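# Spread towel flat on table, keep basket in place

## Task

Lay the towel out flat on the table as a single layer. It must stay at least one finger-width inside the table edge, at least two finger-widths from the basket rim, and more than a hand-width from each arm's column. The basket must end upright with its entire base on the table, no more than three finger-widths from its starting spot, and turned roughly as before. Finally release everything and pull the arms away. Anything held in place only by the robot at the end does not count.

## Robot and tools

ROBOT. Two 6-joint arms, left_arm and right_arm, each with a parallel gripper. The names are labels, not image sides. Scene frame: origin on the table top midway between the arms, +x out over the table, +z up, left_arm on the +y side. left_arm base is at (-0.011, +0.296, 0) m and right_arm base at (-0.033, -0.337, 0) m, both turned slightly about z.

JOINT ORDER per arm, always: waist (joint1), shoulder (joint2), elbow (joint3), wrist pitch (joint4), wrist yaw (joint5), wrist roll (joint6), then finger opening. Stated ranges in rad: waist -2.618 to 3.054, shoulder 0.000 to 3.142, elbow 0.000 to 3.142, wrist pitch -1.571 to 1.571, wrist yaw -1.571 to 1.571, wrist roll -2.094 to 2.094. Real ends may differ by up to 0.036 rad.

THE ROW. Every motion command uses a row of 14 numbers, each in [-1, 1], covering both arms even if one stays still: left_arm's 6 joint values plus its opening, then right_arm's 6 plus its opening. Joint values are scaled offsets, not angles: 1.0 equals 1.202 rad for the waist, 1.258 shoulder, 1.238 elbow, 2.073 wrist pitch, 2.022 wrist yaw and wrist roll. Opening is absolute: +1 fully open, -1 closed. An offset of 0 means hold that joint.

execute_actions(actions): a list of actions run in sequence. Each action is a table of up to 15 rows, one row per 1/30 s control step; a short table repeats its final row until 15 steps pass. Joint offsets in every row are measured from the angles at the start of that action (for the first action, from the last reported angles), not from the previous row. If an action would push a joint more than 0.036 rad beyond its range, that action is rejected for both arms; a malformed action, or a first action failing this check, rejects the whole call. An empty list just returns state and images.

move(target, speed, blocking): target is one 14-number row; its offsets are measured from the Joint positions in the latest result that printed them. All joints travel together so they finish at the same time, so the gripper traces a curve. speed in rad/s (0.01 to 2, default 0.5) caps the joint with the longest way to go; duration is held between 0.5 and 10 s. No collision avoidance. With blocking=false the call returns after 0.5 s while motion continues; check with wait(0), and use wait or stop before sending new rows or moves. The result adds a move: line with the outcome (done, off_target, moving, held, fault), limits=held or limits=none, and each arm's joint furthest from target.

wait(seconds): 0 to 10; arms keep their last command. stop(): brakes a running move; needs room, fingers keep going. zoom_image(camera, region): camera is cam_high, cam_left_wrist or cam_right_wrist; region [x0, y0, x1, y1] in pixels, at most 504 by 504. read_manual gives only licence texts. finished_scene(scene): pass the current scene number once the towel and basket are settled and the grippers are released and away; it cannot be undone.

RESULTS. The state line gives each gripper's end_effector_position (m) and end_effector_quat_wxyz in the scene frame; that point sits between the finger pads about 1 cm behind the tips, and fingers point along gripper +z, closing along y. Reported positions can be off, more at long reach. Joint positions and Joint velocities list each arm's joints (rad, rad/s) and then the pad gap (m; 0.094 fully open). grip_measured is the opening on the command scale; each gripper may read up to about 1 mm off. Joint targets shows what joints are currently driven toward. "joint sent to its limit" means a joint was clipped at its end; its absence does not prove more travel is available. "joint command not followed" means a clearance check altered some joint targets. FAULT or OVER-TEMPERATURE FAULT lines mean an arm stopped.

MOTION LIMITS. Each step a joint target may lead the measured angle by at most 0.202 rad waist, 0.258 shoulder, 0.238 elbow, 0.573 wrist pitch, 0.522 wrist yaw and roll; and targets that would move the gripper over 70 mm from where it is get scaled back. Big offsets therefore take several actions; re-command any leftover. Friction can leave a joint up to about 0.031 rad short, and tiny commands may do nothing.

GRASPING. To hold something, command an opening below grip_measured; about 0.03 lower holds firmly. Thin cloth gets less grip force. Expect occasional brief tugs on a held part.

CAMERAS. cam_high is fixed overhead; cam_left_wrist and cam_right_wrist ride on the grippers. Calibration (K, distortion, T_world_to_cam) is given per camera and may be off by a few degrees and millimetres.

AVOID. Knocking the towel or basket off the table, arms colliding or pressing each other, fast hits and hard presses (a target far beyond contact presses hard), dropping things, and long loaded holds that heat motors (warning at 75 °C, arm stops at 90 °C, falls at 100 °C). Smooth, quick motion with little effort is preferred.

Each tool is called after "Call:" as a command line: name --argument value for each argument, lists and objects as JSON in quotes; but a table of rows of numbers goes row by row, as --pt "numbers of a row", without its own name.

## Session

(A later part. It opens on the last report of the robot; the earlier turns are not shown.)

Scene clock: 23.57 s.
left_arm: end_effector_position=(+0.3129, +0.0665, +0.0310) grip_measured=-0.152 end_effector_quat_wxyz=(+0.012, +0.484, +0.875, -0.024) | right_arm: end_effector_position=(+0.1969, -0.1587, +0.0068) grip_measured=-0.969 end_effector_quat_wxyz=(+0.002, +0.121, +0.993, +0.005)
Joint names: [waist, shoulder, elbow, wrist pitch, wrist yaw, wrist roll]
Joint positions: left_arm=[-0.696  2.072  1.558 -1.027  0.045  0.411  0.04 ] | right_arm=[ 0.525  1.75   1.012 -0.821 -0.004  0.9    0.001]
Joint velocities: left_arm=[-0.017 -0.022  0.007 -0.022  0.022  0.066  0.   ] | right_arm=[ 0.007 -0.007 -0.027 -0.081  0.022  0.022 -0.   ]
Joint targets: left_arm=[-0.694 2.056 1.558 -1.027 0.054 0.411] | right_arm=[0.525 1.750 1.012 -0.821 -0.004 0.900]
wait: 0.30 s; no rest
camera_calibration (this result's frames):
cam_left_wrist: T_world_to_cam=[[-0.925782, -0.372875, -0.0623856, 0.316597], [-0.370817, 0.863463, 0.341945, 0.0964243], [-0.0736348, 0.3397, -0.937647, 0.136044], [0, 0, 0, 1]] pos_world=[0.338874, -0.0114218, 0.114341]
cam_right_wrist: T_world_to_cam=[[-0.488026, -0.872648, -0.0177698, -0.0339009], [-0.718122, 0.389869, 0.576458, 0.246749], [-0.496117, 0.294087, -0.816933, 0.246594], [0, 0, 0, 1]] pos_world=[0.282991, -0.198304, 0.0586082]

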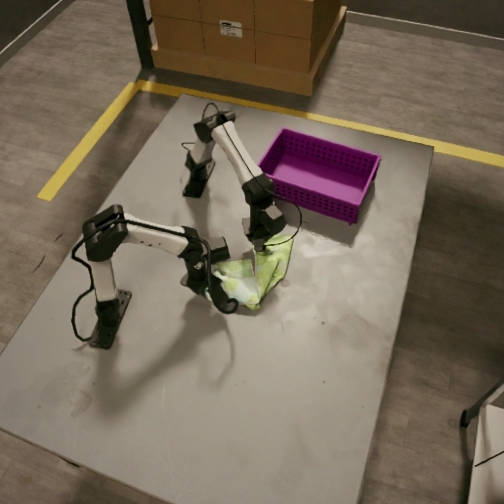

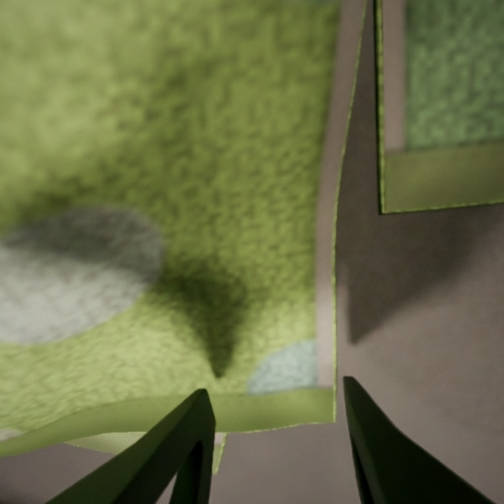

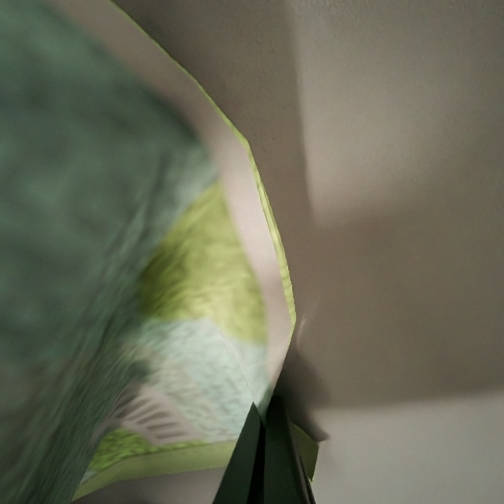

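Call:
execute_actions --actions '[[[-0.005,0.0,0,0,0,0,-0.15,0,0,0,0,0,0,-1],[-0.01,0.005,0,0,0,0,-0.15,0,0,0,0,0,0,-1],[-0.015,0.01,0,0,0,0,-0.15,0,0,0,0,0,0,-1],[-0.019,0.015,0,0,0,0,-0.15,0,0,0,0,0,0,-1],[-0.019,0.02,0,0,0,0,-0.15,0,0,0,0,0,0,-1],[-0.019,0.025,0,0,0,0,-0.15,0,0,0,0,0,0,-1],[-0.019,0.03,0,0,0,0,-0.15,0,0,0,0,0,0,-1],[-0.019,0.035,0,0,0,0,-0.15,0,0,0,0,0,0,-1],[-0.019,0.04,0,0,0,0,-0.15,0,0,0,0,0,0,-1],[-0.019,0.045,0,0,0,0,-0.15,0,0,0,0,0,0,-1],[-0.019,0.05,0,0,0,0,-0.15,0,0,0,0,0,0,-1],[-0.019,0.055,0,0,0,0,-0.15,0,0,0,0,0,0,-1],[-0.019,0.06,0,0,0,0,-0.15,0,0,0,0,0,0,-1],[-0.019,0.065,0,0,0,0,-0.15,0,0,0,0,0,0,-1]]]'

Call:
wait --seconds 0.2

Scene clock: 24.47 s.
left_arm: end_effector_position=(+0.3065, +0.0631, +0.0177) grip_measured=-0.152 end_effector_quat_wxyz=(-0.006, +0.490, +0.871, -0.023) | right_arm: end_effector_position=(+0.1969, -0.1587, +0.0068) grip_measured=-0.969 end_effector_quat_wxyz=(+0.002, +0.121, +0.993, +0.005)
Joint names: [waist, shoulder, elbow, wrist pitch, wrist yaw, wrist roll]
Joint positions: left_arm=[-0.712  2.108  1.558 -1.027  0.047  0.411  0.04 ] | right_arm=[ 0.525  1.75   1.012 -0.821 -0.004  0.9    0.001]
Joint velocities: left_arm=[-0.007  0.002 -0.012  0.007 -0.037 -0.007 -0.001] | right_arm=[-0.022  0.017 -0.022 -0.007 -0.022 -0.007 -0.   ]
Joint targets: left_arm=[-0.719 2.154 1.558 -1.027 0.045 0.411] | right_arm=[0.525 1.750 1.012 -0.821 -0.004 0.900]
camera_calibration (this result's frames):
cam_left_wrist: T_world_to_cam=[[-0.933065, -0.357354, -0.0410857, 0.309414], [-0.346553, 0.862451, 0.368888, 0.0937447], [-0.0963891, 0.358435, -0.928565, 0.129916], [0, 0, 0, 1]] pos_world=[0.333713, -0.0168467, 0.098767]
cam_right_wrist: T_world_to_cam=[[-0.488026, -0.872648, -0.0177698, -0.0339009], [-0.718122, 0.389869, 0.576458, 0.246749], [-0.496117, 0.294087, -0.816933, 0.246594], [0, 0, 0, 1]] pos_world=[0.282991, -0.198304, 0.0586082]

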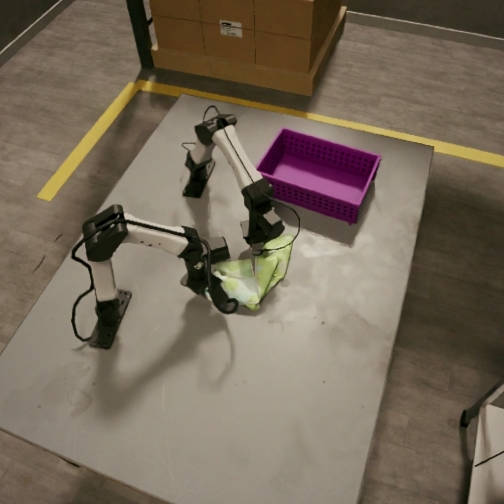

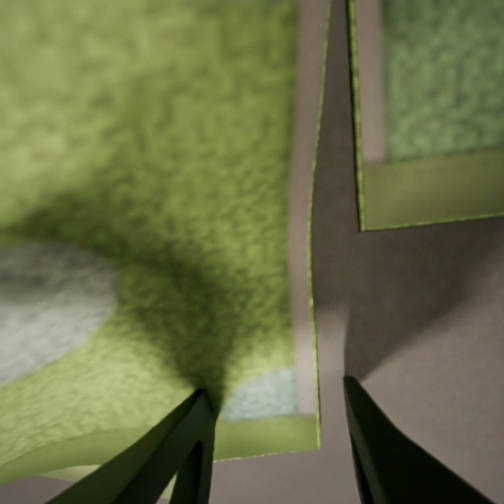

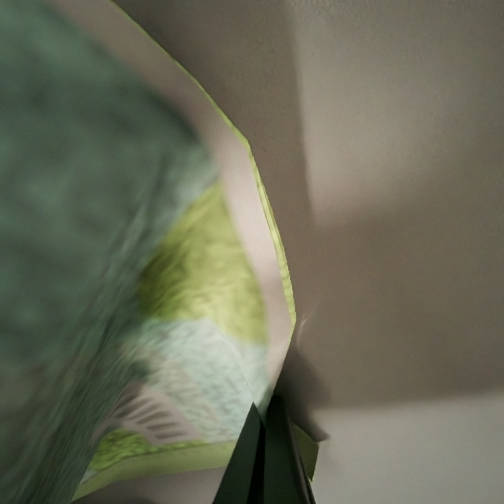

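Scene clock: 24.67 s.
left_arm: end_effector_position=(+0.3065, +0.0631, +0.0177) grip_measured=-0.152 end_effector_quat_wxyz=(-0.006, +0.490, +0.871, -0.023) | right_arm: end_effector_position=(+0.1969, -0.1587, +0.0068) grip_measured=-0.969 end_effector_quat_wxyz=(+0.002, +0.121, +0.993, +0.005)
Joint names: [waist, shoulder, elbow, wrist pitch, wrist yaw, wrist roll]
Joint positions: left_arm=[-0.712  2.108  1.558 -1.027  0.047  0.411  0.04 ] | right_arm=[ 0.525  1.75   1.012 -0.821 -0.004  0.9    0.001]
Joint velocities: left_arm=[ 0.012 -0.007  0.002 -0.022 -0.066  0.081  0.   ] | right_arm=[ 0.002 -0.012 -0.007  0.022  0.022 -0.066  0.   ]
Joint targets: left_arm=[-0.719 2.154 1.558 -1.027 0.045 0.411] | right_arm=[0.525 1.750 1.012 -0.821 -0.004 0.900]
wait: 0.20 s; at rest by 0.17 s
camera_calibration (this result's frames):
cam_left_wrist: T_world_to_cam=[[-0.933065, -0.357354, -0.0410857, 0.309414], [-0.346553, 0.862451, 0.368888, 0.0937447], [-0.0963891, 0.358435, -0.928565, 0.129916], [0, 0, 0, 1]] pos_world=[0.333713, -0.0168467, 0.098767]
cam_right_wrist: T_world_to_cam=[[-0.488026, -0.872648, -0.0177698, -0.0339009], [-0.718122, 0.389869, 0.576458, 0.246749], [-0.496117, 0.294087, -0.816933, 0.246594], [0, 0, 0, 1]] pos_world=[0.282991, -0.198304, 0.0586082]

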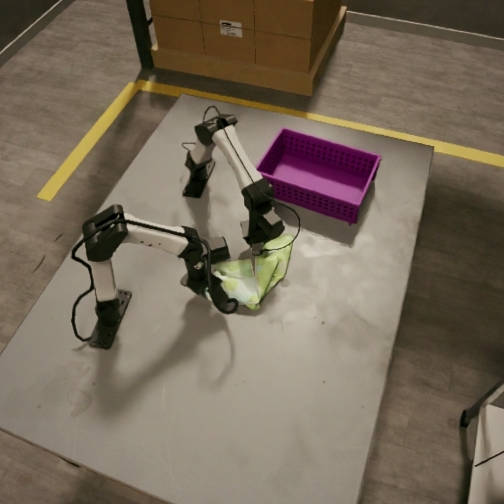

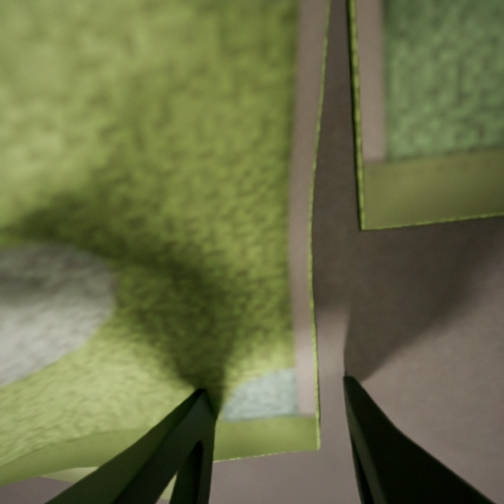

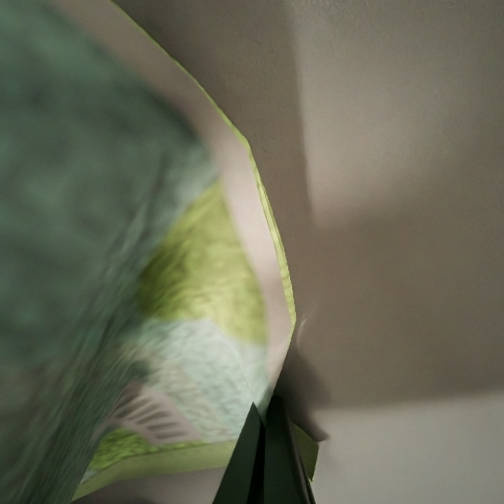

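Call:
execute_actions --actions '[[[0,0.035,0,0,0,0,-0.21,0,0,0,0,0,0,-1],[0,0.035,0,0,0,0,-0.26,0,0,0,0,0,0,-1],[0,0.035,0,0,0,0,-0.32,0,0,0,0,0,0,-1],[0,0.035,0,0,0,0,-0.38,0,0,0,0,0,0,-1],[0,0.035,0,0,0,0,-0.43,0,0,0,0,0,0,-1],[0,0.035,0,0,0,0,-0.49,0,0,0,0,0,0,-1],[0,0.035,0,0,0,0,-0.55,0,0,0,0,0,0,-1],[0,0.035,0,0,0,0,-0.60,0,0,0,0,0,0,-1],[0,0.035,0,0,0,0,-0.66,0,0,0,0,0,0,-1],[0,0.035,0,0,0,0,-0.72,0,0,0,0,0,0,-1],[0,0.035,0,0,0,0,-0.77,0,0,0,0,0,0,-1],[0,0.035,0,0,0,0,-0.83,0,0,0,0,0,0,-1],[0,0.035,0,0,0,0,-0.89,0,0,0,0,0,0,-1],[0,0.035,0,0,0,0,-0.94,0,0,0,0,0,0,-1],[0,0.035,0,0,0,0,-1,0,0,0,0,0,0,-1]]]'

Call:
wait --seconds 0.2

Scene clock: 25.50 s.
left_arm: end_effector_position=(+0.3088, +0.0649, +0.0164) grip_measured=-0.968 end_effector_quat_wxyz=(-0.004, +0.490, +0.871, -0.015) | right_arm: end_effector_position=(+0.1969, -0.1587, +0.0068) grip_measured=-0.969 end_effector_quat_wxyz=(+0.002, +0.121, +0.993, +0.005)
Joint names: [waist, shoulder, elbow, wrist pitch, wrist yaw, wrist roll]
Joint positions: left_arm=[-0.712  2.111  1.558 -1.023  0.031  0.411  0.002] | right_arm=[ 0.525  1.75   1.012 -0.821 -0.004  0.9    0.001]
Joint velocities: left_arm=[-0.012 -0.007 -0.002 -0.022 -0.066 -0.037 -0.049] | right_arm=[ 0.007  0.002 -0.002  0.037 -0.022 -0.037  0.   ]
Joint targets: left_arm=[-0.712 2.152 1.558 -1.027 0.047 0.411] | right_arm=[0.525 1.750 1.012 -0.821 -0.004 0.900]
camera_calibration (this result's frames):
cam_left_wrist: T_world_to_cam=[[-0.932584, -0.356655, -0.0555388, 0.312206], [-0.350451, 0.857821, 0.375934, 0.0948217], [-0.0864365, 0.370054, -0.92498, 0.12443], [0, 0, 0, 1]] pos_world=[0.335144, -0.0160363, 0.0967884]
cam_right_wrist: T_world_to_cam=[[-0.488026, -0.872648, -0.0177698, -0.0339009], [-0.718122, 0.389869, 0.576458, 0.246749], [-0.496117, 0.294087, -0.816933, 0.246594], [0, 0, 0, 1]] pos_world=[0.282991, -0.198304, 0.0586082]

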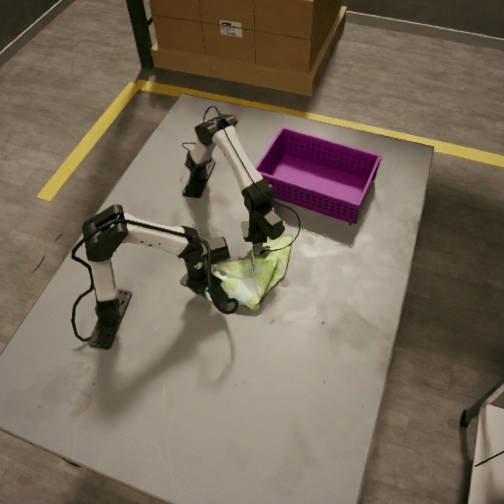

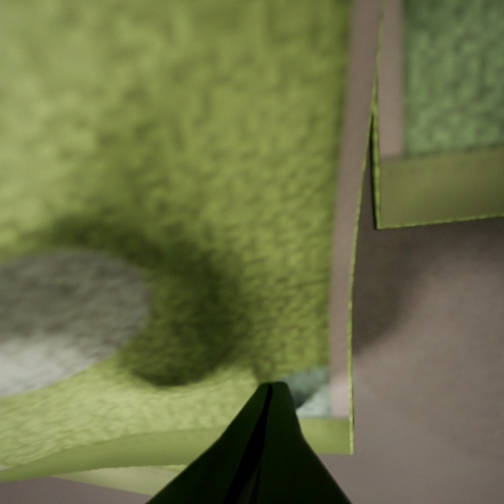

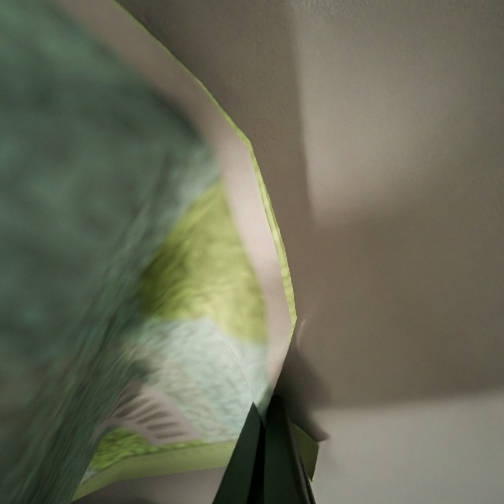

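Scene clock: 25.70 s.
left_arm: end_effector_position=(+0.3087, +0.0648, +0.0164) grip_measured=-0.992 end_effector_quat_wxyz=(-0.004, +0.490, +0.871, -0.015) | right_arm: end_effector_position=(+0.1969, -0.1587, +0.0068) grip_measured=-0.969 end_effector_quat_wxyz=(+0.002, +0.121, +0.993, +0.005)
Joint names: [waist, shoulder, elbow, wrist pitch, wrist yaw, wrist roll]
Joint positions: left_arm=[-0.712  2.111  1.558 -1.023  0.031  0.411  0.   ] | right_arm=[ 0.525  1.75   1.012 -0.821 -0.004  0.9    0.001]
Joint velocities: left_arm=[ 0.032 -0.007  0.007  0.022 -0.022  0.007 -0.001] | right_arm=[ 0.002  0.002  0.007 -0.037 -0.066  0.066  0.   ]
Joint targets: left_arm=[-0.712 2.152 1.558 -1.027 0.047 0.411] | right_arm=[0.525 1.750 1.012 -0.821 -0.004 0.900]
wait: 0.20 s; no rest
camera_calibration (this result's frames):
cam_left_wrist: T_world_to_cam=[[-0.932595, -0.356674, -0.0552226, 0.312151], [-0.35037, 0.857938, 0.375744, 0.0948243], [-0.0866406, 0.369765, -0.925077, 0.124532], [0, 0, 0, 1]] pos_world=[0.335124, -0.0160648, 0.0968098]
cam_right_wrist: T_world_to_cam=[[-0.488026, -0.872648, -0.0177698, -0.0339009], [-0.718122, 0.389869, 0.576458, 0.246749], [-0.496117, 0.294087, -0.816933, 0.246594], [0, 0, 0, 1]] pos_world=[0.282991, -0.198304, 0.0586082]

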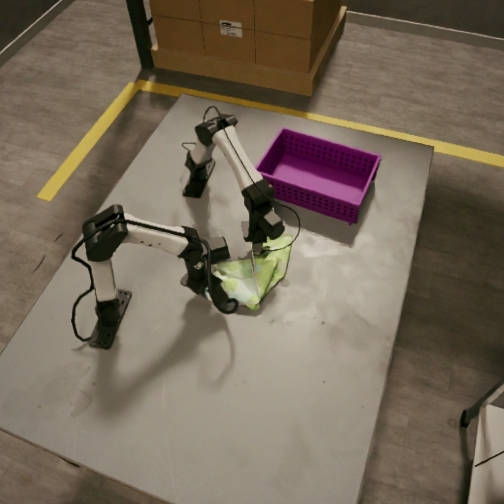

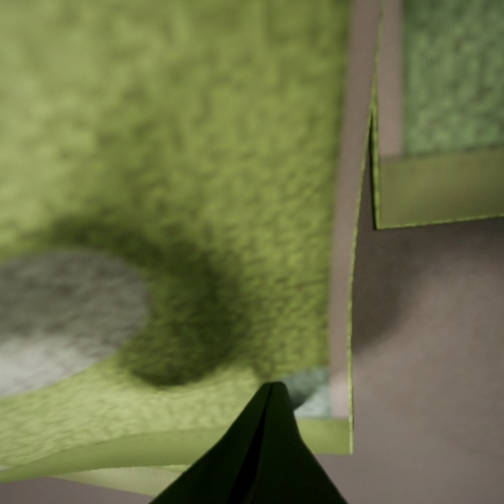

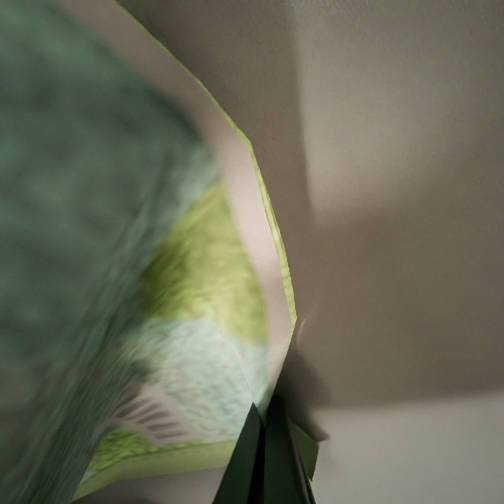

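Call:
execute_actions --actions '[[[0,-0.01,0,0,0,0,-1,0,0,0,0,0,0,-1],[0,-0.02,0,0,0,0,-1,0,0,0,0,0,0,-1],[0,-0.03,0,0,0,0,-1,0,0,0,0,0,0,-1],[0,-0.04,0,0,0,0,-1,0,0,0,0,0,0,-1],[0,-0.04,0,0,0,0,-1,0,0,0,0,0,0,-1],[-0.008,-0.04,0,0,-0.004,0,-0.9,0,0,0,0,0,0,-1],[-0.016,-0.04,0,0,-0.008,0,-0.7,0,0,0,0,0,0,-1],[-0.024,-0.04,0,0,-0.012,0,-0.5,0,0,0,0,0,0,-1],[-0.03,-0.04,0,0,-0.015,0,-0.3,0,0,0,0,0,0,-1],[-0.036,-0.04,0,0,-0.015,0,-0.15,0,0,0,0,0,0,-1]]]'

Call:
wait --seconds 0.2

Scene clock: 26.57 s.
left_arm: end_effector_position=(+0.3037, +0.0532, +0.0287) grip_measured=-0.153 end_effector_quat_wxyz=(+0.013, +0.507, +0.862, -0.008) | right_arm: end_effector_position=(+0.1969, -0.1587, +0.0068) grip_measured=-0.969 end_effector_quat_wxyz=(+0.002, +0.121, +0.993, +0.005)
Joint names: [waist, shoulder, elbow, wrist pitch, wrist yaw, wrist roll]
Joint positions: left_arm=[-0.75   2.078  1.558 -1.023  0.014  0.411  0.04 ] | right_arm=[ 0.525  1.75   1.012 -0.821 -0.004  0.9    0.001]
Joint velocities: left_arm=[-0.032  0.012 -0.012 -0.022 -0.095  0.022 -0.   ] | right_arm=[-0.002  0.017  0.012  0.007 -0.037 -0.007  0.   ]
Joint targets: left_arm=[-0.755 2.060 1.558 -1.023 0.001 0.411] | right_arm=[0.525 1.750 1.012 -0.821 -0.004 0.900]
camera_calibration (this result's frames):
cam_left_wrist: T_world_to_cam=[[-0.943073, -0.320738, -0.0879819, 0.306169], [-0.330384, 0.873057, 0.358633, 0.092069], [-0.0382141, 0.367285, -0.929323, 0.125302], [0, 0, 0, 1]] pos_world=[0.323946, -0.0282027, 0.110364]
cam_right_wrist: T_world_to_cam=[[-0.488026, -0.872648, -0.0177698, -0.0339009], [-0.718122, 0.389869, 0.576458, 0.246749], [-0.496117, 0.294087, -0.816933, 0.246594], [0, 0, 0, 1]] pos_world=[0.282991, -0.198304, 0.0586082]

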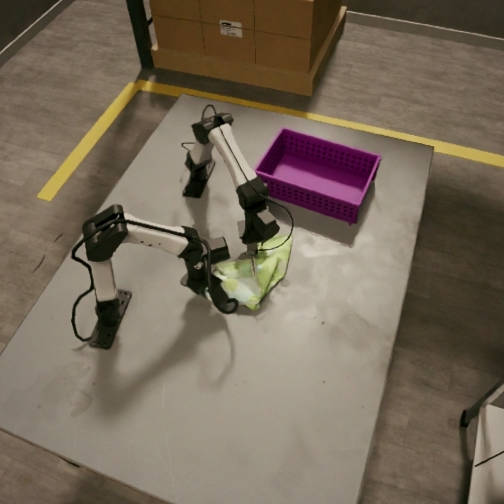

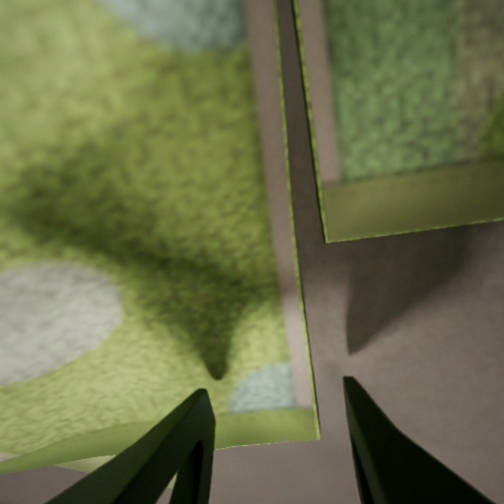

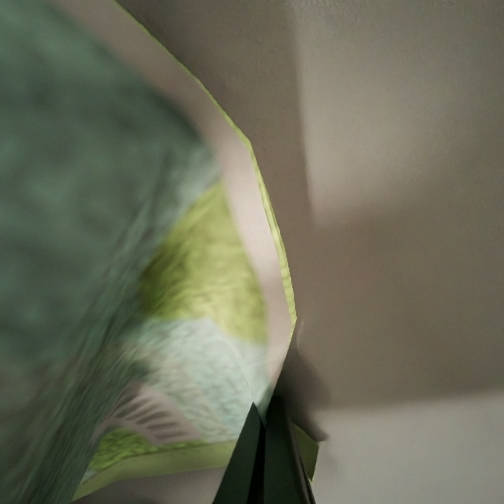

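Scene clock: 26.77 s.
left_arm: end_effector_position=(+0.3040, +0.0536, +0.0287) grip_measured=-0.152 end_effector_quat_wxyz=(+0.013, +0.507, +0.862, -0.006) | right_arm: end_effector_position=(+0.1969, -0.1587, +0.0068) grip_measured=-0.969 end_effector_quat_wxyz=(+0.002, +0.121, +0.993, +0.005)
Joint names: [waist, shoulder, elbow, wrist pitch, wrist yaw, wrist roll]
Joint positions: left_arm=[-0.751  2.078  1.558 -1.023  0.01   0.411  0.04 ] | right_arm=[ 0.525  1.75   1.012 -0.821 -0.004  0.9    0.001]
Joint velocities: left_arm=[-0.007 -0.017 -0.002  0.007  0.037  0.037 -0.   ] | right_arm=[-0.002  0.002 -0.017  0.051 -0.022  0.11  -0.   ]
Joint targets: left_arm=[-0.755 2.060 1.558 -1.023 0.001 0.411] | right_arm=[0.525 1.750 1.012 -0.821 -0.004 0.900]
wait: 0.20 s; no rest
camera_calibration (this result's frames):
cam_left_wrist: T_world_to_cam=[[-0.942954, -0.320206, -0.0911379, 0.306611], [-0.330976, 0.87206, 0.360509, 0.0920026], [-0.0359595, 0.370107, -0.928293, 0.124293], [0, 0, 0, 1]] pos_world=[0.32404, -0.0280546, 0.110156]
cam_right_wrist: T_world_to_cam=[[-0.488026, -0.872648, -0.0177698, -0.0339009], [-0.718122, 0.389869, 0.576458, 0.246749], [-0.496117, 0.294087, -0.816933, 0.246594], [0, 0, 0, 1]] pos_world=[0.282991, -0.198304, 0.0586082]

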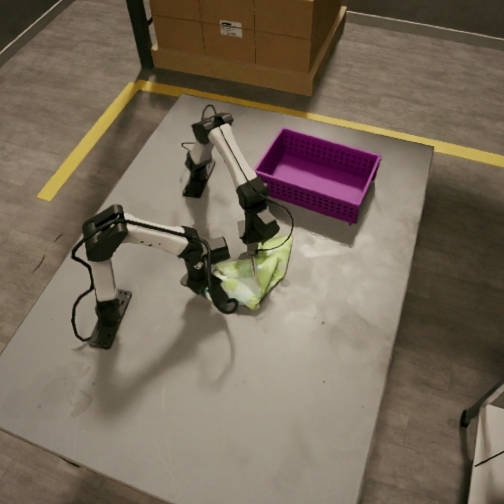

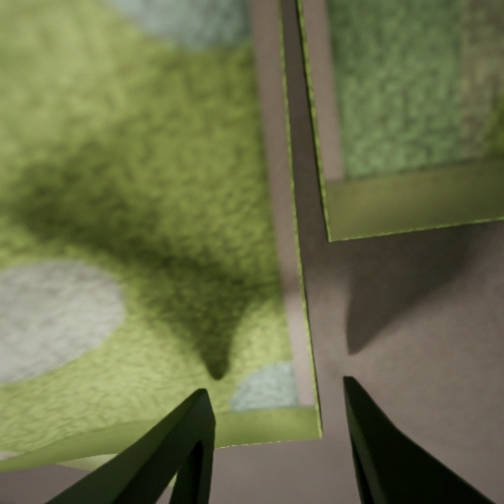

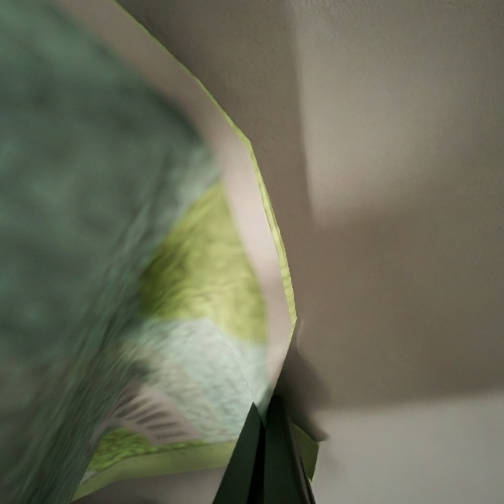

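Call:
execute_actions --actions '[[[-0.004,0.0,0,0,-0.005,0,-0.15,0,0,0,0,0,0,-1],[-0.008,0.005,0,0,-0.01,0,-0.15,0,0,0,0,0,0,-1],[-0.012,0.01,0,0,-0.015,0,-0.15,0,0,0,0,0,0,-1],[-0.016,0.015,0,0,-0.02,0,-0.15,0,0,0,0,0,0,-1],[-0.016,0.02,0,0,-0.02,0,-0.15,0,0,0,0,0,0,-1],[-0.016,0.025,0,0,-0.02,0,-0.15,0,0,0,0,0,0,-1],[-0.016,0.03,0,0,-0.02,0,-0.15,0,0,0,0,0,0,-1],[-0.016,0.035,0,0,-0.02,0,-0.15,0,0,0,0,0,0,-1],[-0.016,0.04,0,0,-0.02,0,-0.15,0,0,0,0,0,0,-1],[-0.016,0.045,0,0,-0.02,0,-0.15,0,0,0,0,0,0,-1],[-0.016,0.05,0,0,-0.02,0,-0.15,0,0,0,0,0,0,-1],[-0.016,0.055,0,0,-0.02,0,-0.15,0,0,0,0,0,0,-1],[-0.016,0.06,0,0,-0.02,0,-0.15,0,0,0,0,0,0,-1]],[[0,0.035,0,0,0,0,-0.18,0,0,0,0,0,0,-1],[0,0.035,0,0,0,0,-0.21,0,0,0,0,0,0,-1],[0,0.035,0,0,0,0,-0.24,0,0,0,0,0,0,-1],[0,0.035,0,0,0,0,-0.27,0,0,0,0,0,0,-1],[0,0.035,0,0,0,0,-0.30,0,0,0,0,0,0,-1],[0,0.035,0,0,0,0,-0.33,0,0,0,0,0,0,-1],[0,0.035,0,0,0,0,-0.36,0,0,0,0,0,0,-1],[0,0.035,0,0,0,0,-0.39,0,0,0,0,0,0,-1],[0,0.035,0,0,0,0,-0.42,0,0,0,0,0,0,-1],[0,0.035,0,0,0,0,-0.45,0,0,0,0,0,0,-1],[0,0.035,0,0,0,0,-0.48,0,0,0,0,0,0,-1],[0,0.035,0,0,0,0,-0.51,0,0,0,0,0,0,-1],[0,0.035,0,0,0,0,-0.54,0,0,0,0,0,0,-1],[0,0.035,0,0,0,0,-0.57,0,0,0,0,0,0,-1],[0,0.035,0,0,0,0,-0.60,0,0,0,0,0,0,-1]]]'

Scene clock: 28.47 s.
left_arm: end_effector_position=(+0.3035, +0.0576, +0.0153) grip_measured=-0.583 end_effector_quat_wxyz=(-0.001, +0.513, +0.858, +0.019) | right_arm: end_effector_position=(+0.1969, -0.1587, +0.0068) grip_measured=-0.969 end_effector_quat_wxyz=(+0.002, +0.121, +0.993, +0.005)
Joint names: [waist, shoulder, elbow, wrist pitch, wrist yaw, wrist roll]
Joint positions: left_arm=[-0.764  2.114  1.558 -1.021 -0.038  0.411  0.02 ] | right_arm=[ 0.525  1.75   1.012 -0.821 -0.004  0.9    0.001]
Joint velocities: left_arm=[ 0.002 -0.002  0.002 -0.007 -0.037  0.022 -0.028] | right_arm=[ 0.002 -0.007 -0.027 -0.095  0.037  0.007 -0.001]
Joint targets: left_arm=[-0.764 2.158 1.558 -1.023 -0.024 0.411] | right_arm=[0.525 1.750 1.012 -0.821 -0.004 0.900]
camera_calibration (this result's frames):
cam_left_wrist: T_world_to_cam=[[-0.946766, -0.302142, -0.111108, 0.306601], [-0.320604, 0.85373, 0.410314, 0.0902957], [-0.029117, 0.424092, -0.905151, 0.104843], [0, 0, 0, 1]] pos_world=[0.322281, -0.0289143, 0.0919151]
cam_right_wrist: T_world_to_cam=[[-0.488026, -0.872648, -0.0177698, -0.0339009], [-0.718122, 0.389869, 0.576458, 0.246749], [-0.496117, 0.294087, -0.816933, 0.246594], [0, 0, 0, 1]] pos_world=[0.282991, -0.198304, 0.0586082]

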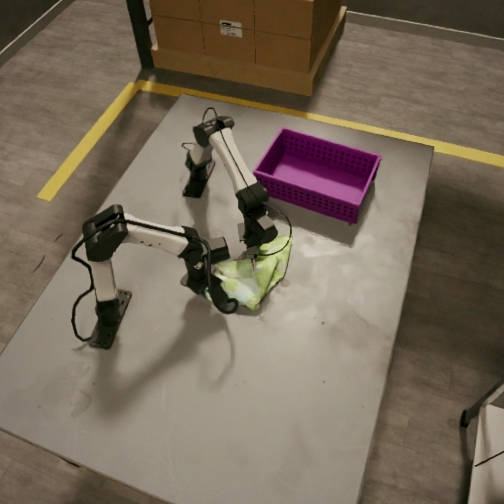

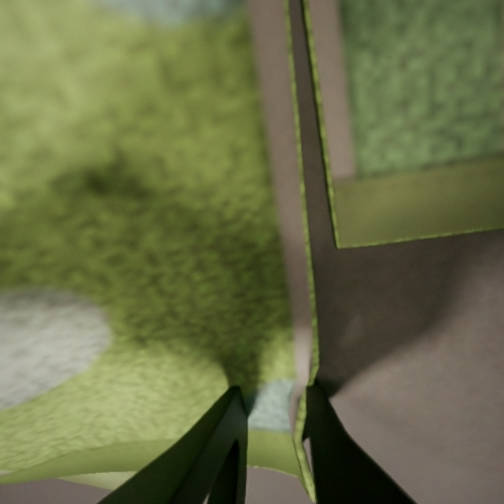

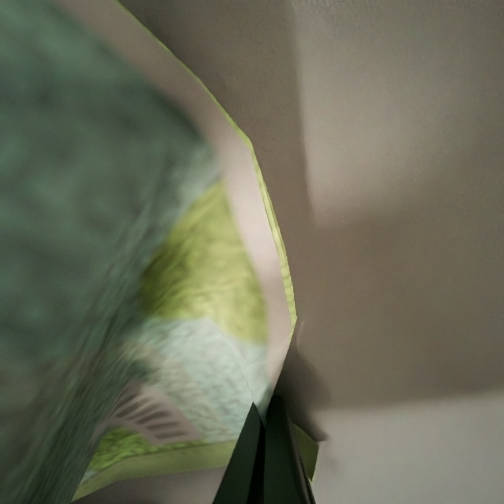

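The hem is riding up the outer finger now. Continue closing.

Call:
execute_actions --actions '[[[0,0.035,0,0,0,0,-0.63,0,0,0,0,0,0,-1],[0,0.035,0,0,0,0,-0.66,0,0,0,0,0,0,-1],[0,0.035,0,0,0,0,-0.70,0,0,0,0,0,0,-1],[0,0.035,0,0,0,0,-0.73,0,0,0,0,0,0,-1],[0,0.035,0,0,0,0,-0.77,0,0,0,0,0,0,-1],[0,0.035,0,0,0,0,-0.80,0,0,0,0,0,0,-1],[0,0.035,0,0,0,0,-0.84,0,0,0,0,0,0,-1],[0,0.035,0,0,0,0,-0.87,0,0,0,0,0,0,-1],[0,0.035,0,0,0,0,-0.91,0,0,0,0,0,0,-1],[0,0.035,0,0,0,0,-0.94,0,0,0,0,0,0,-1],[0,0.035,0,0,0,0,-0.97,0,0,0,0,0,0,-1],[0,0.035,0,0,0,0,-1,0,0,0,0,0,0,-1],[0,0.03,0,0,0,0,-1,0,0,0,0,0,0,-1],[0,0.02,0,0,0,0,-1,0,0,0,0,0,0,-1],[0,0.01,0,0,0,0,-1,0,0,0,0,0,0,-1]]]'

Scene clock: 29.23 s.
left_arm: end_effector_position=(+0.3039, +0.0577, +0.0153) grip_measured=-0.979 end_effector_quat_wxyz=(-0.000, +0.513, +0.858, +0.020) | right_arm: end_effector_position=(+0.1969, -0.1587, +0.0068) grip_measured=-0.969 end_effector_quat_wxyz=(+0.002, +0.121, +0.993, +0.005)
Joint names: [waist, shoulder, elbow, wrist pitch, wrist yaw, wrist roll]
Joint positions: left_arm=[-0.764  2.114  1.558 -1.02  -0.04   0.411  0.001] | right_arm=[ 0.525  1.75   1.012 -0.821 -0.004  0.9    0.001]
Joint velocities: left_arm=[ 0.017 -0.002 -0.002 -0.095 -0.022 -0.051 -0.001] | right_arm=[-0.002  0.007  0.002  0.007 -0.007 -0.007 -0.002]
Joint targets: left_arm=[-0.764 2.127 1.558 -1.021 -0.038 0.411] | right_arm=[0.525 1.750 1.012 -0.821 -0.004 0.900]
camera_calibration (this result's frames):
cam_left_wrist: T_world_to_cam=[[-0.94651, -0.302006, -0.113629, 0.307036], [-0.321542, 0.853287, 0.410501, 0.0906315], [-0.0270161, 0.42508, -0.904753, 0.10411], [0, 0, 0, 1]] pos_world=[0.322567, -0.0288631, 0.0918775]
cam_right_wrist: T_world_to_cam=[[-0.488026, -0.872648, -0.0177698, -0.0339009], [-0.718122, 0.389869, 0.576458, 0.246749], [-0.496117, 0.294087, -0.816933, 0.246594], [0, 0, 0, 1]] pos_world=[0.282991, -0.198304, 0.0586082]

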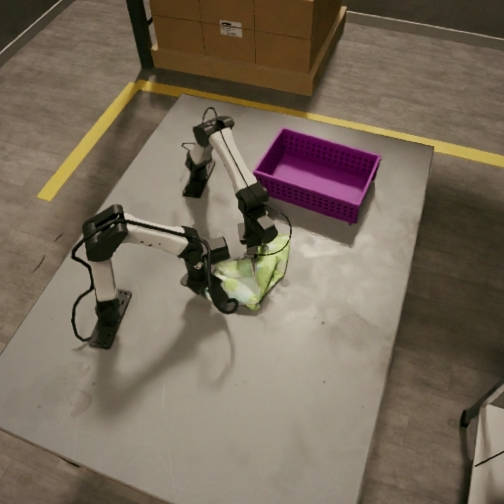

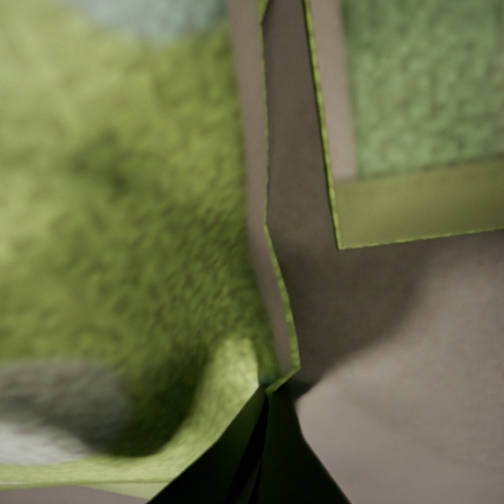

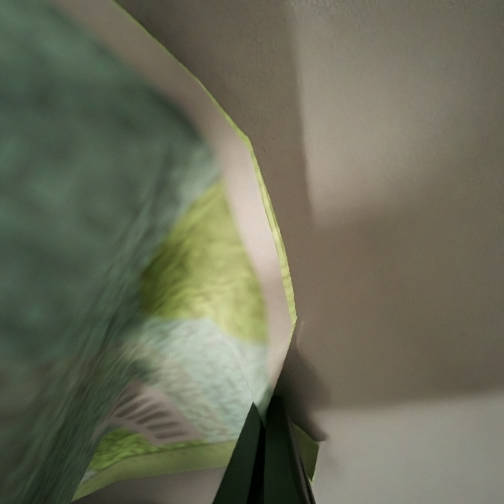

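Call:
move --target '[0.19, -0.255, 0.438, -0.076, 0.02, 0.402, -1, -0.522, -0.056, 0.738, -0.141, 0, -1.0, -1]' --speed 0.7

Scene clock: 33.90 s.
left_arm: end_effector_position=(+0.4002, +0.0992, +0.2989) grip_measured=-0.979 end_effector_quat_wxyz=(+0.304, +0.698, +0.637, +0.123) | right_arm: end_effector_position=(+0.3977, -0.3198, +0.2866) grip_measured=-0.969 end_effector_quat_wxyz=(+0.276, -0.516, +0.794, -0.161)
Joint names: [waist, shoulder, elbow, wrist pitch, wrist yaw, wrist roll]
Joint positions: left_arm=[-0.546  1.81   2.075 -1.167 -0.002  1.214  0.001] | right_arm=[-0.094  1.699  1.896 -1.116 -0.006 -1.113  0.001]
Joint velocities: left_arm=[ 0.017  0.007 -0.017 -0.007 -0.022  0.037  0.   ] | right_arm=[ 0.002 -0.012  0.002 -0.007 -0.022 -0.081  0.001]
Joint targets: left_arm=[-0.536 1.793 2.100 -1.177 0.001 1.224] | right_arm=[-0.103 1.680 1.926 -1.113 -0.004 -1.122]
move: off_target (left_arm, right_arm); limits=none; left_arm: farthest joint: the elbow, 0.025 radians from its target (0.543 radians at the start); right_arm: farthest joint: the elbow, 0.030 radians from its target (0.914 radians at the start)
camera_calibration (this result's frames):
cam_left_wrist: T_world_to_cam=[[-0.722285, 0.155228, -0.67395, 0.475334], [0.0375013, 0.981843, 0.185953, -0.119524], [0.690579, 0.109037, -0.714991, 0.0330647], [0, 0, 0, 1]] pos_world=[0.324975, 0.039963, 0.366218]
cam_right_wrist: T_world_to_cam=[[0.625728, -0.640284, 0.445535, -0.57287], [-0.752473, -0.645972, 0.128469, 0.103284], [0.205546, -0.41564, -0.885999, 0.135945], [0, 0, 0, 1]] pos_world=[0.408236, -0.243577, 0.362412]

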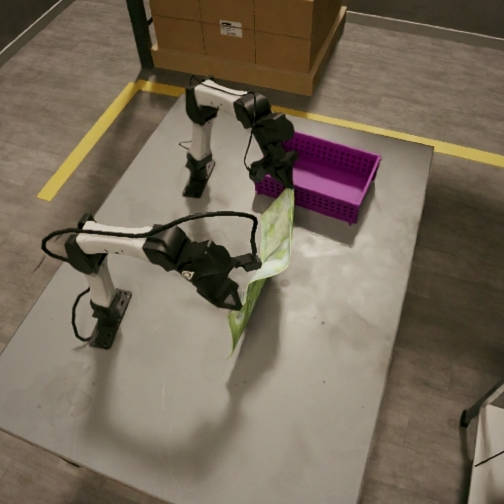

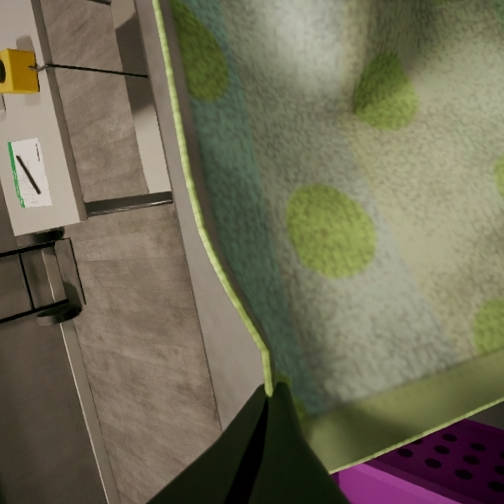

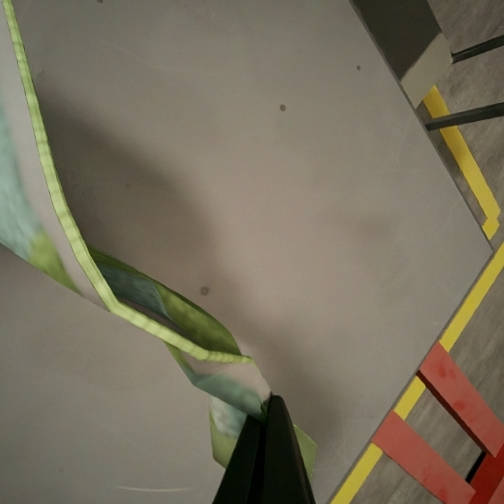

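Call:
move --target '[0.121, 0.2, -0.031, 0.278, 0, 0.092, -1, -0.044, 0.256, 0.074, 0.281, 0, -0.231, -1]' --speed 0.4

Scene clock: 37.03 s.
left_arm: end_effector_position=(+0.5499, +0.1161, +0.2668) grip_measured=-0.979 end_effector_quat_wxyz=(+0.396, +0.667, +0.585, +0.238) | right_arm: end_effector_position=(+0.5481, -0.3381, +0.2466) grip_measured=-0.969 end_effector_quat_wxyz=(+0.319, -0.631, +0.632, -0.316)
Joint names: [waist, shoulder, elbow, wrist pitch, wrist yaw, wrist roll]
Joint positions: left_arm=[-0.409  2.053  2.055 -0.613 -0.002  1.39   0.001] | right_arm=[-0.136  2.023  1.951 -0.567 -0.006 -1.57   0.001]
Joint velocities: left_arm=[-0.012 -0.002  0.022 -0.037 -0.066 -0.007  0.   ] | right_arm=[ 0.002  0.002 -0.012 -0.022  0.037  0.066 -0.001]
Joint targets: left_arm=[-0.400 2.062 2.037 -0.591 -0.002 1.400] | right_arm=[-0.147 2.021 1.987 -0.534 -0.006 -1.580]
move: off_target (left_arm, right_arm); limits=none; left_arm: farthest joint: the wrist pitch, 0.022 radians from its target (0.577 radians at the start); right_arm: farthest joint: the elbow, 0.037 radians from its target (0.092 radians at the start)
camera_calibration (this result's frames):
cam_left_wrist: T_world_to_cam=[[-0.478338, 0.155311, -0.864333, 0.475828], [-0.0378571, 0.979675, 0.196988, -0.0970319], [0.877359, 0.126948, -0.462736, -0.26718], [0, 0, 0, 1]] pos_world=[0.458346, 0.0550763, 0.306754]
cam_right_wrist: T_world_to_cam=[[0.580101, -0.267229, 0.769461, -0.589659], [-0.589077, -0.790051, 0.169728, 0.0613104], [0.562558, -0.551731, -0.615728, -0.246448], [0, 0, 0, 1]] pos_world=[0.51682, -0.245109, 0.291569]

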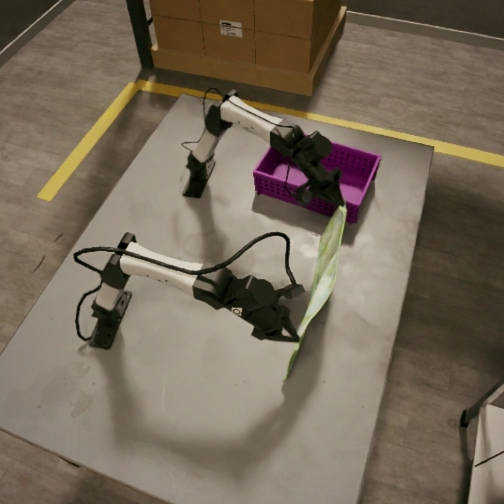

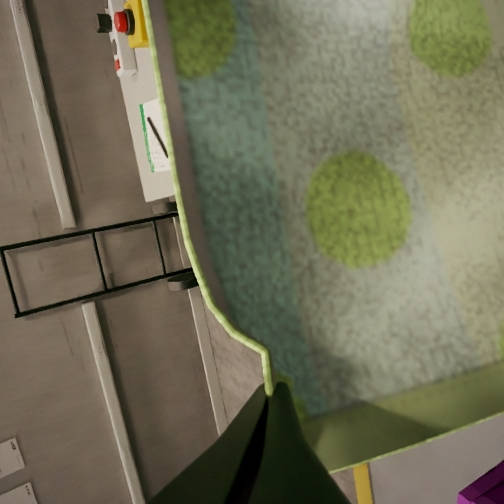

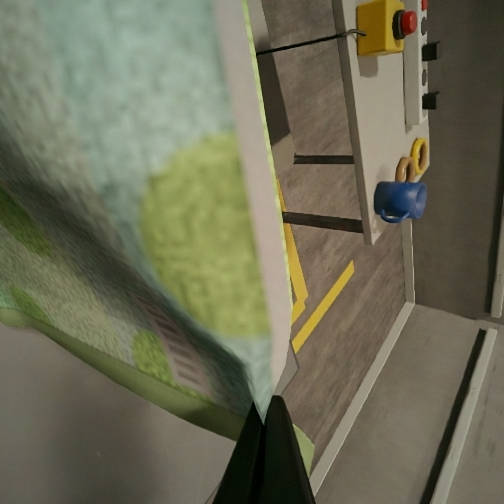

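Call:
move --target '[-0.052, -0.243, -0.498, 0.066, 0, -0.048, -1, -0.02, -0.25, -0.476, 0.067, 0, 0, -1]' --speed 0.5

Scene clock: 39.63 s.
left_arm: end_effector_position=(+0.4513, +0.1177, +0.1776) grip_measured=-0.979 end_effector_quat_wxyz=(+0.335, +0.688, +0.622, +0.167) | right_arm: end_effector_position=(+0.4494, -0.3429, +0.1663) grip_measured=-0.969 end_effector_quat_wxyz=(+0.262, -0.653, +0.661, -0.261)
Joint names: [waist, shoulder, elbow, wrist pitch, wrist yaw, wrist roll]
Joint positions: left_arm=[-0.466  1.772  1.462 -0.493  0.003  1.301  0.001] | right_arm=[-0.147  1.735  1.378 -0.456 -0.006 -1.571  0.001]
Joint velocities: left_arm=[-0.007 -0.002 -0.002  0.022  0.022 -0.037 -0.001] | right_arm=[ 0.002 -0.007  0.002  0.081 -0.037  0.037 -0.   ]
Joint targets: left_arm=[-0.472 1.748 1.439 -0.477 -0.002 1.293] | right_arm=[-0.160 1.709 1.362 -0.428 -0.006 -1.570]
move: off_target (left_arm, right_arm); limits=none; left_arm: farthest joint: the shoulder, 0.025 radians from its target (0.306 radians at the start); right_arm: farthest joint: the wrist pitch, 0.028 radians from its target (0.138 radians at the start)
camera_calibration (this result's frames):
cam_left_wrist: T_world_to_cam=[[-0.643552, 0.154257, -0.749697, 0.405613], [0.00479485, 0.980274, 0.197584, -0.104146], [0.765387, 0.123561, -0.631597, -0.141191], [0, 0, 0, 1]] pos_world=[0.369598, 0.0569693, 0.235489]
cam_right_wrist: T_world_to_cam=[[0.701584, -0.274381, 0.657644, -0.510313], [-0.558718, -0.784628, 0.268687, -0.0152537], [0.442283, -0.555944, -0.703784, -0.175734], [0, 0, 0, 1]] pos_world=[0.427229, -0.249687, 0.216024]

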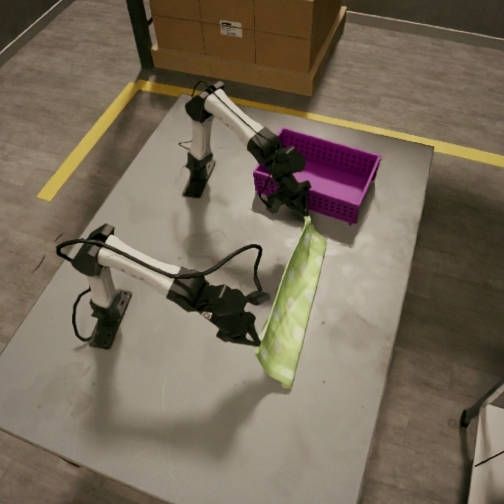

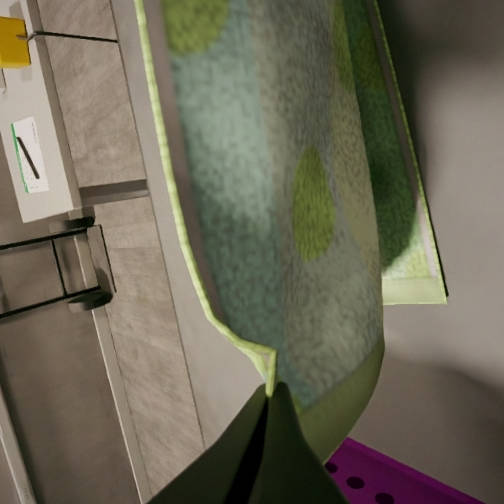

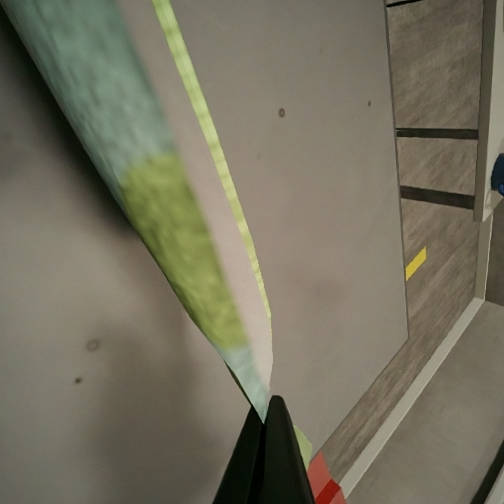

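Call:
zoom_image --camera "cam_high" --region '[220, 200, 360, 400]'

Region (220, 200, 360, 400) of cam_high's 504x504 image, scaled by 2.520, with more detail than that image has; it fills the left 353 columns of this view, and the rest is white.

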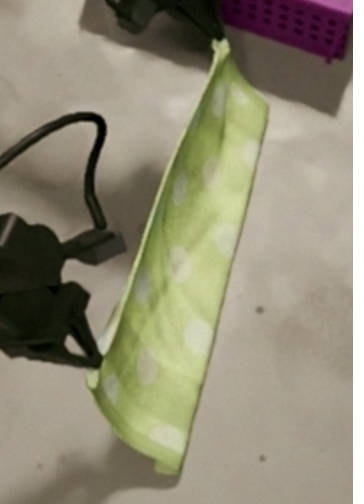

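Call:
move --target '[-0.127, -0.322, -0.258, -0.141, 0, -0.09, -1, -0.019, -0.369, -0.274, -0.15, 0, 0, -1]' --speed 0.4

Scene clock: 42.50 s.
left_arm: end_effector_position=(+0.3018, +0.1179, +0.1737) grip_measured=-0.979 end_effector_quat_wxyz=(+0.277, +0.702, +0.651, +0.083) | right_arm: end_effector_position=(+0.2992, -0.3435, +0.1634) grip_measured=-0.969 end_effector_quat_wxyz=(+0.202, -0.671, +0.685, -0.200)
Joint names: [waist, shoulder, elbow, wrist pitch, wrist yaw, wrist roll]
Joint positions: left_arm=[-0.612  1.386  1.168 -0.766  0.01   1.128  0.001] | right_arm=[-0.156  1.288  1.058 -0.765 -0.009 -1.571  0.001]
Joint velocities: left_arm=[-0.012 -0.002  0.012 -0.066  0.022 -0.051  0.   ] | right_arm=[ 0.002 -0.002  0.002 -0.007 -0.022 -0.007  0.001]
Joint targets: left_arm=[-0.618 1.367 1.142 -0.785 0.003 1.119] | right_arm=[-0.169 1.271 1.039 -0.767 -0.006 -1.571]
move: off_target (left_arm); limits=none; left_arm: farthest joint: the elbow, 0.026 radians from its target (0.319 radians at the start); right_arm: farthest joint: the elbow, 0.020 radians from its target (0.340 radians at the start)
camera_calibration (this result's frames):
cam_left_wrist: T_world_to_cam=[[-0.78615, 0.147826, -0.600097, 0.324227], [0.0584829, 0.98441, 0.165881, -0.114086], [0.615263, 0.0953119, -0.782539, 0.0455503], [0, 0, 0, 1]] pos_world=[0.233537, 0.0600366, 0.249137]
cam_right_wrist: T_world_to_cam=[[0.806906, -0.283245, 0.518338, -0.415048], [-0.507129, -0.782133, 0.362061, -0.128685], [0.302857, -0.555014, -0.77475, -0.0580148], [0, 0, 0, 1]] pos_world=[0.287216, -0.250408, 0.21678]

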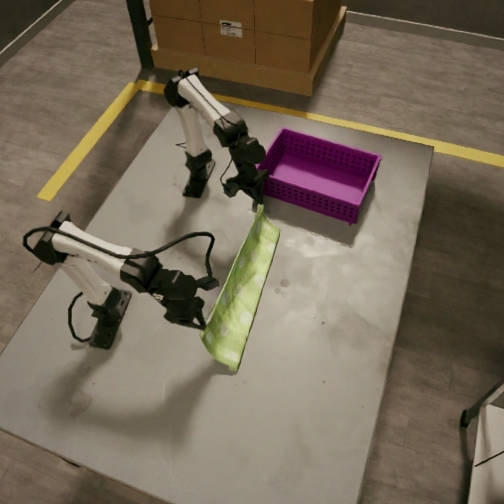

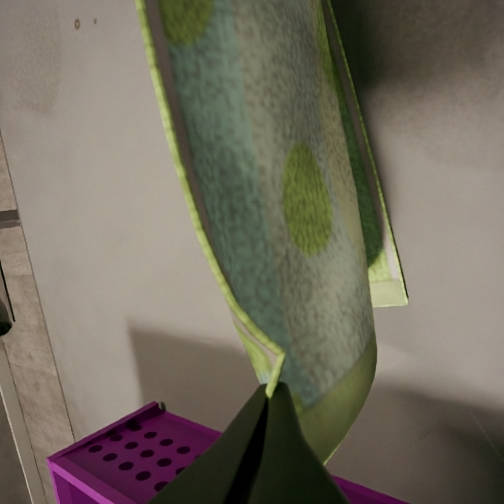

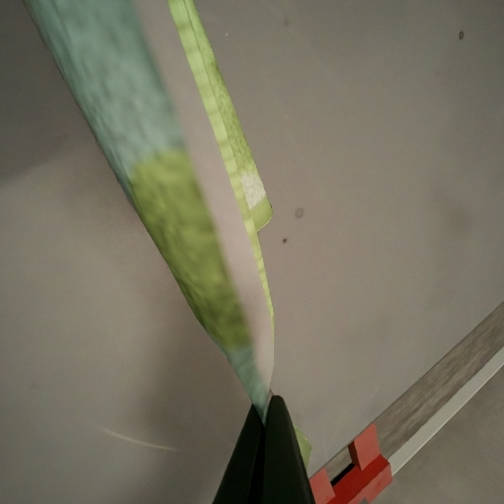

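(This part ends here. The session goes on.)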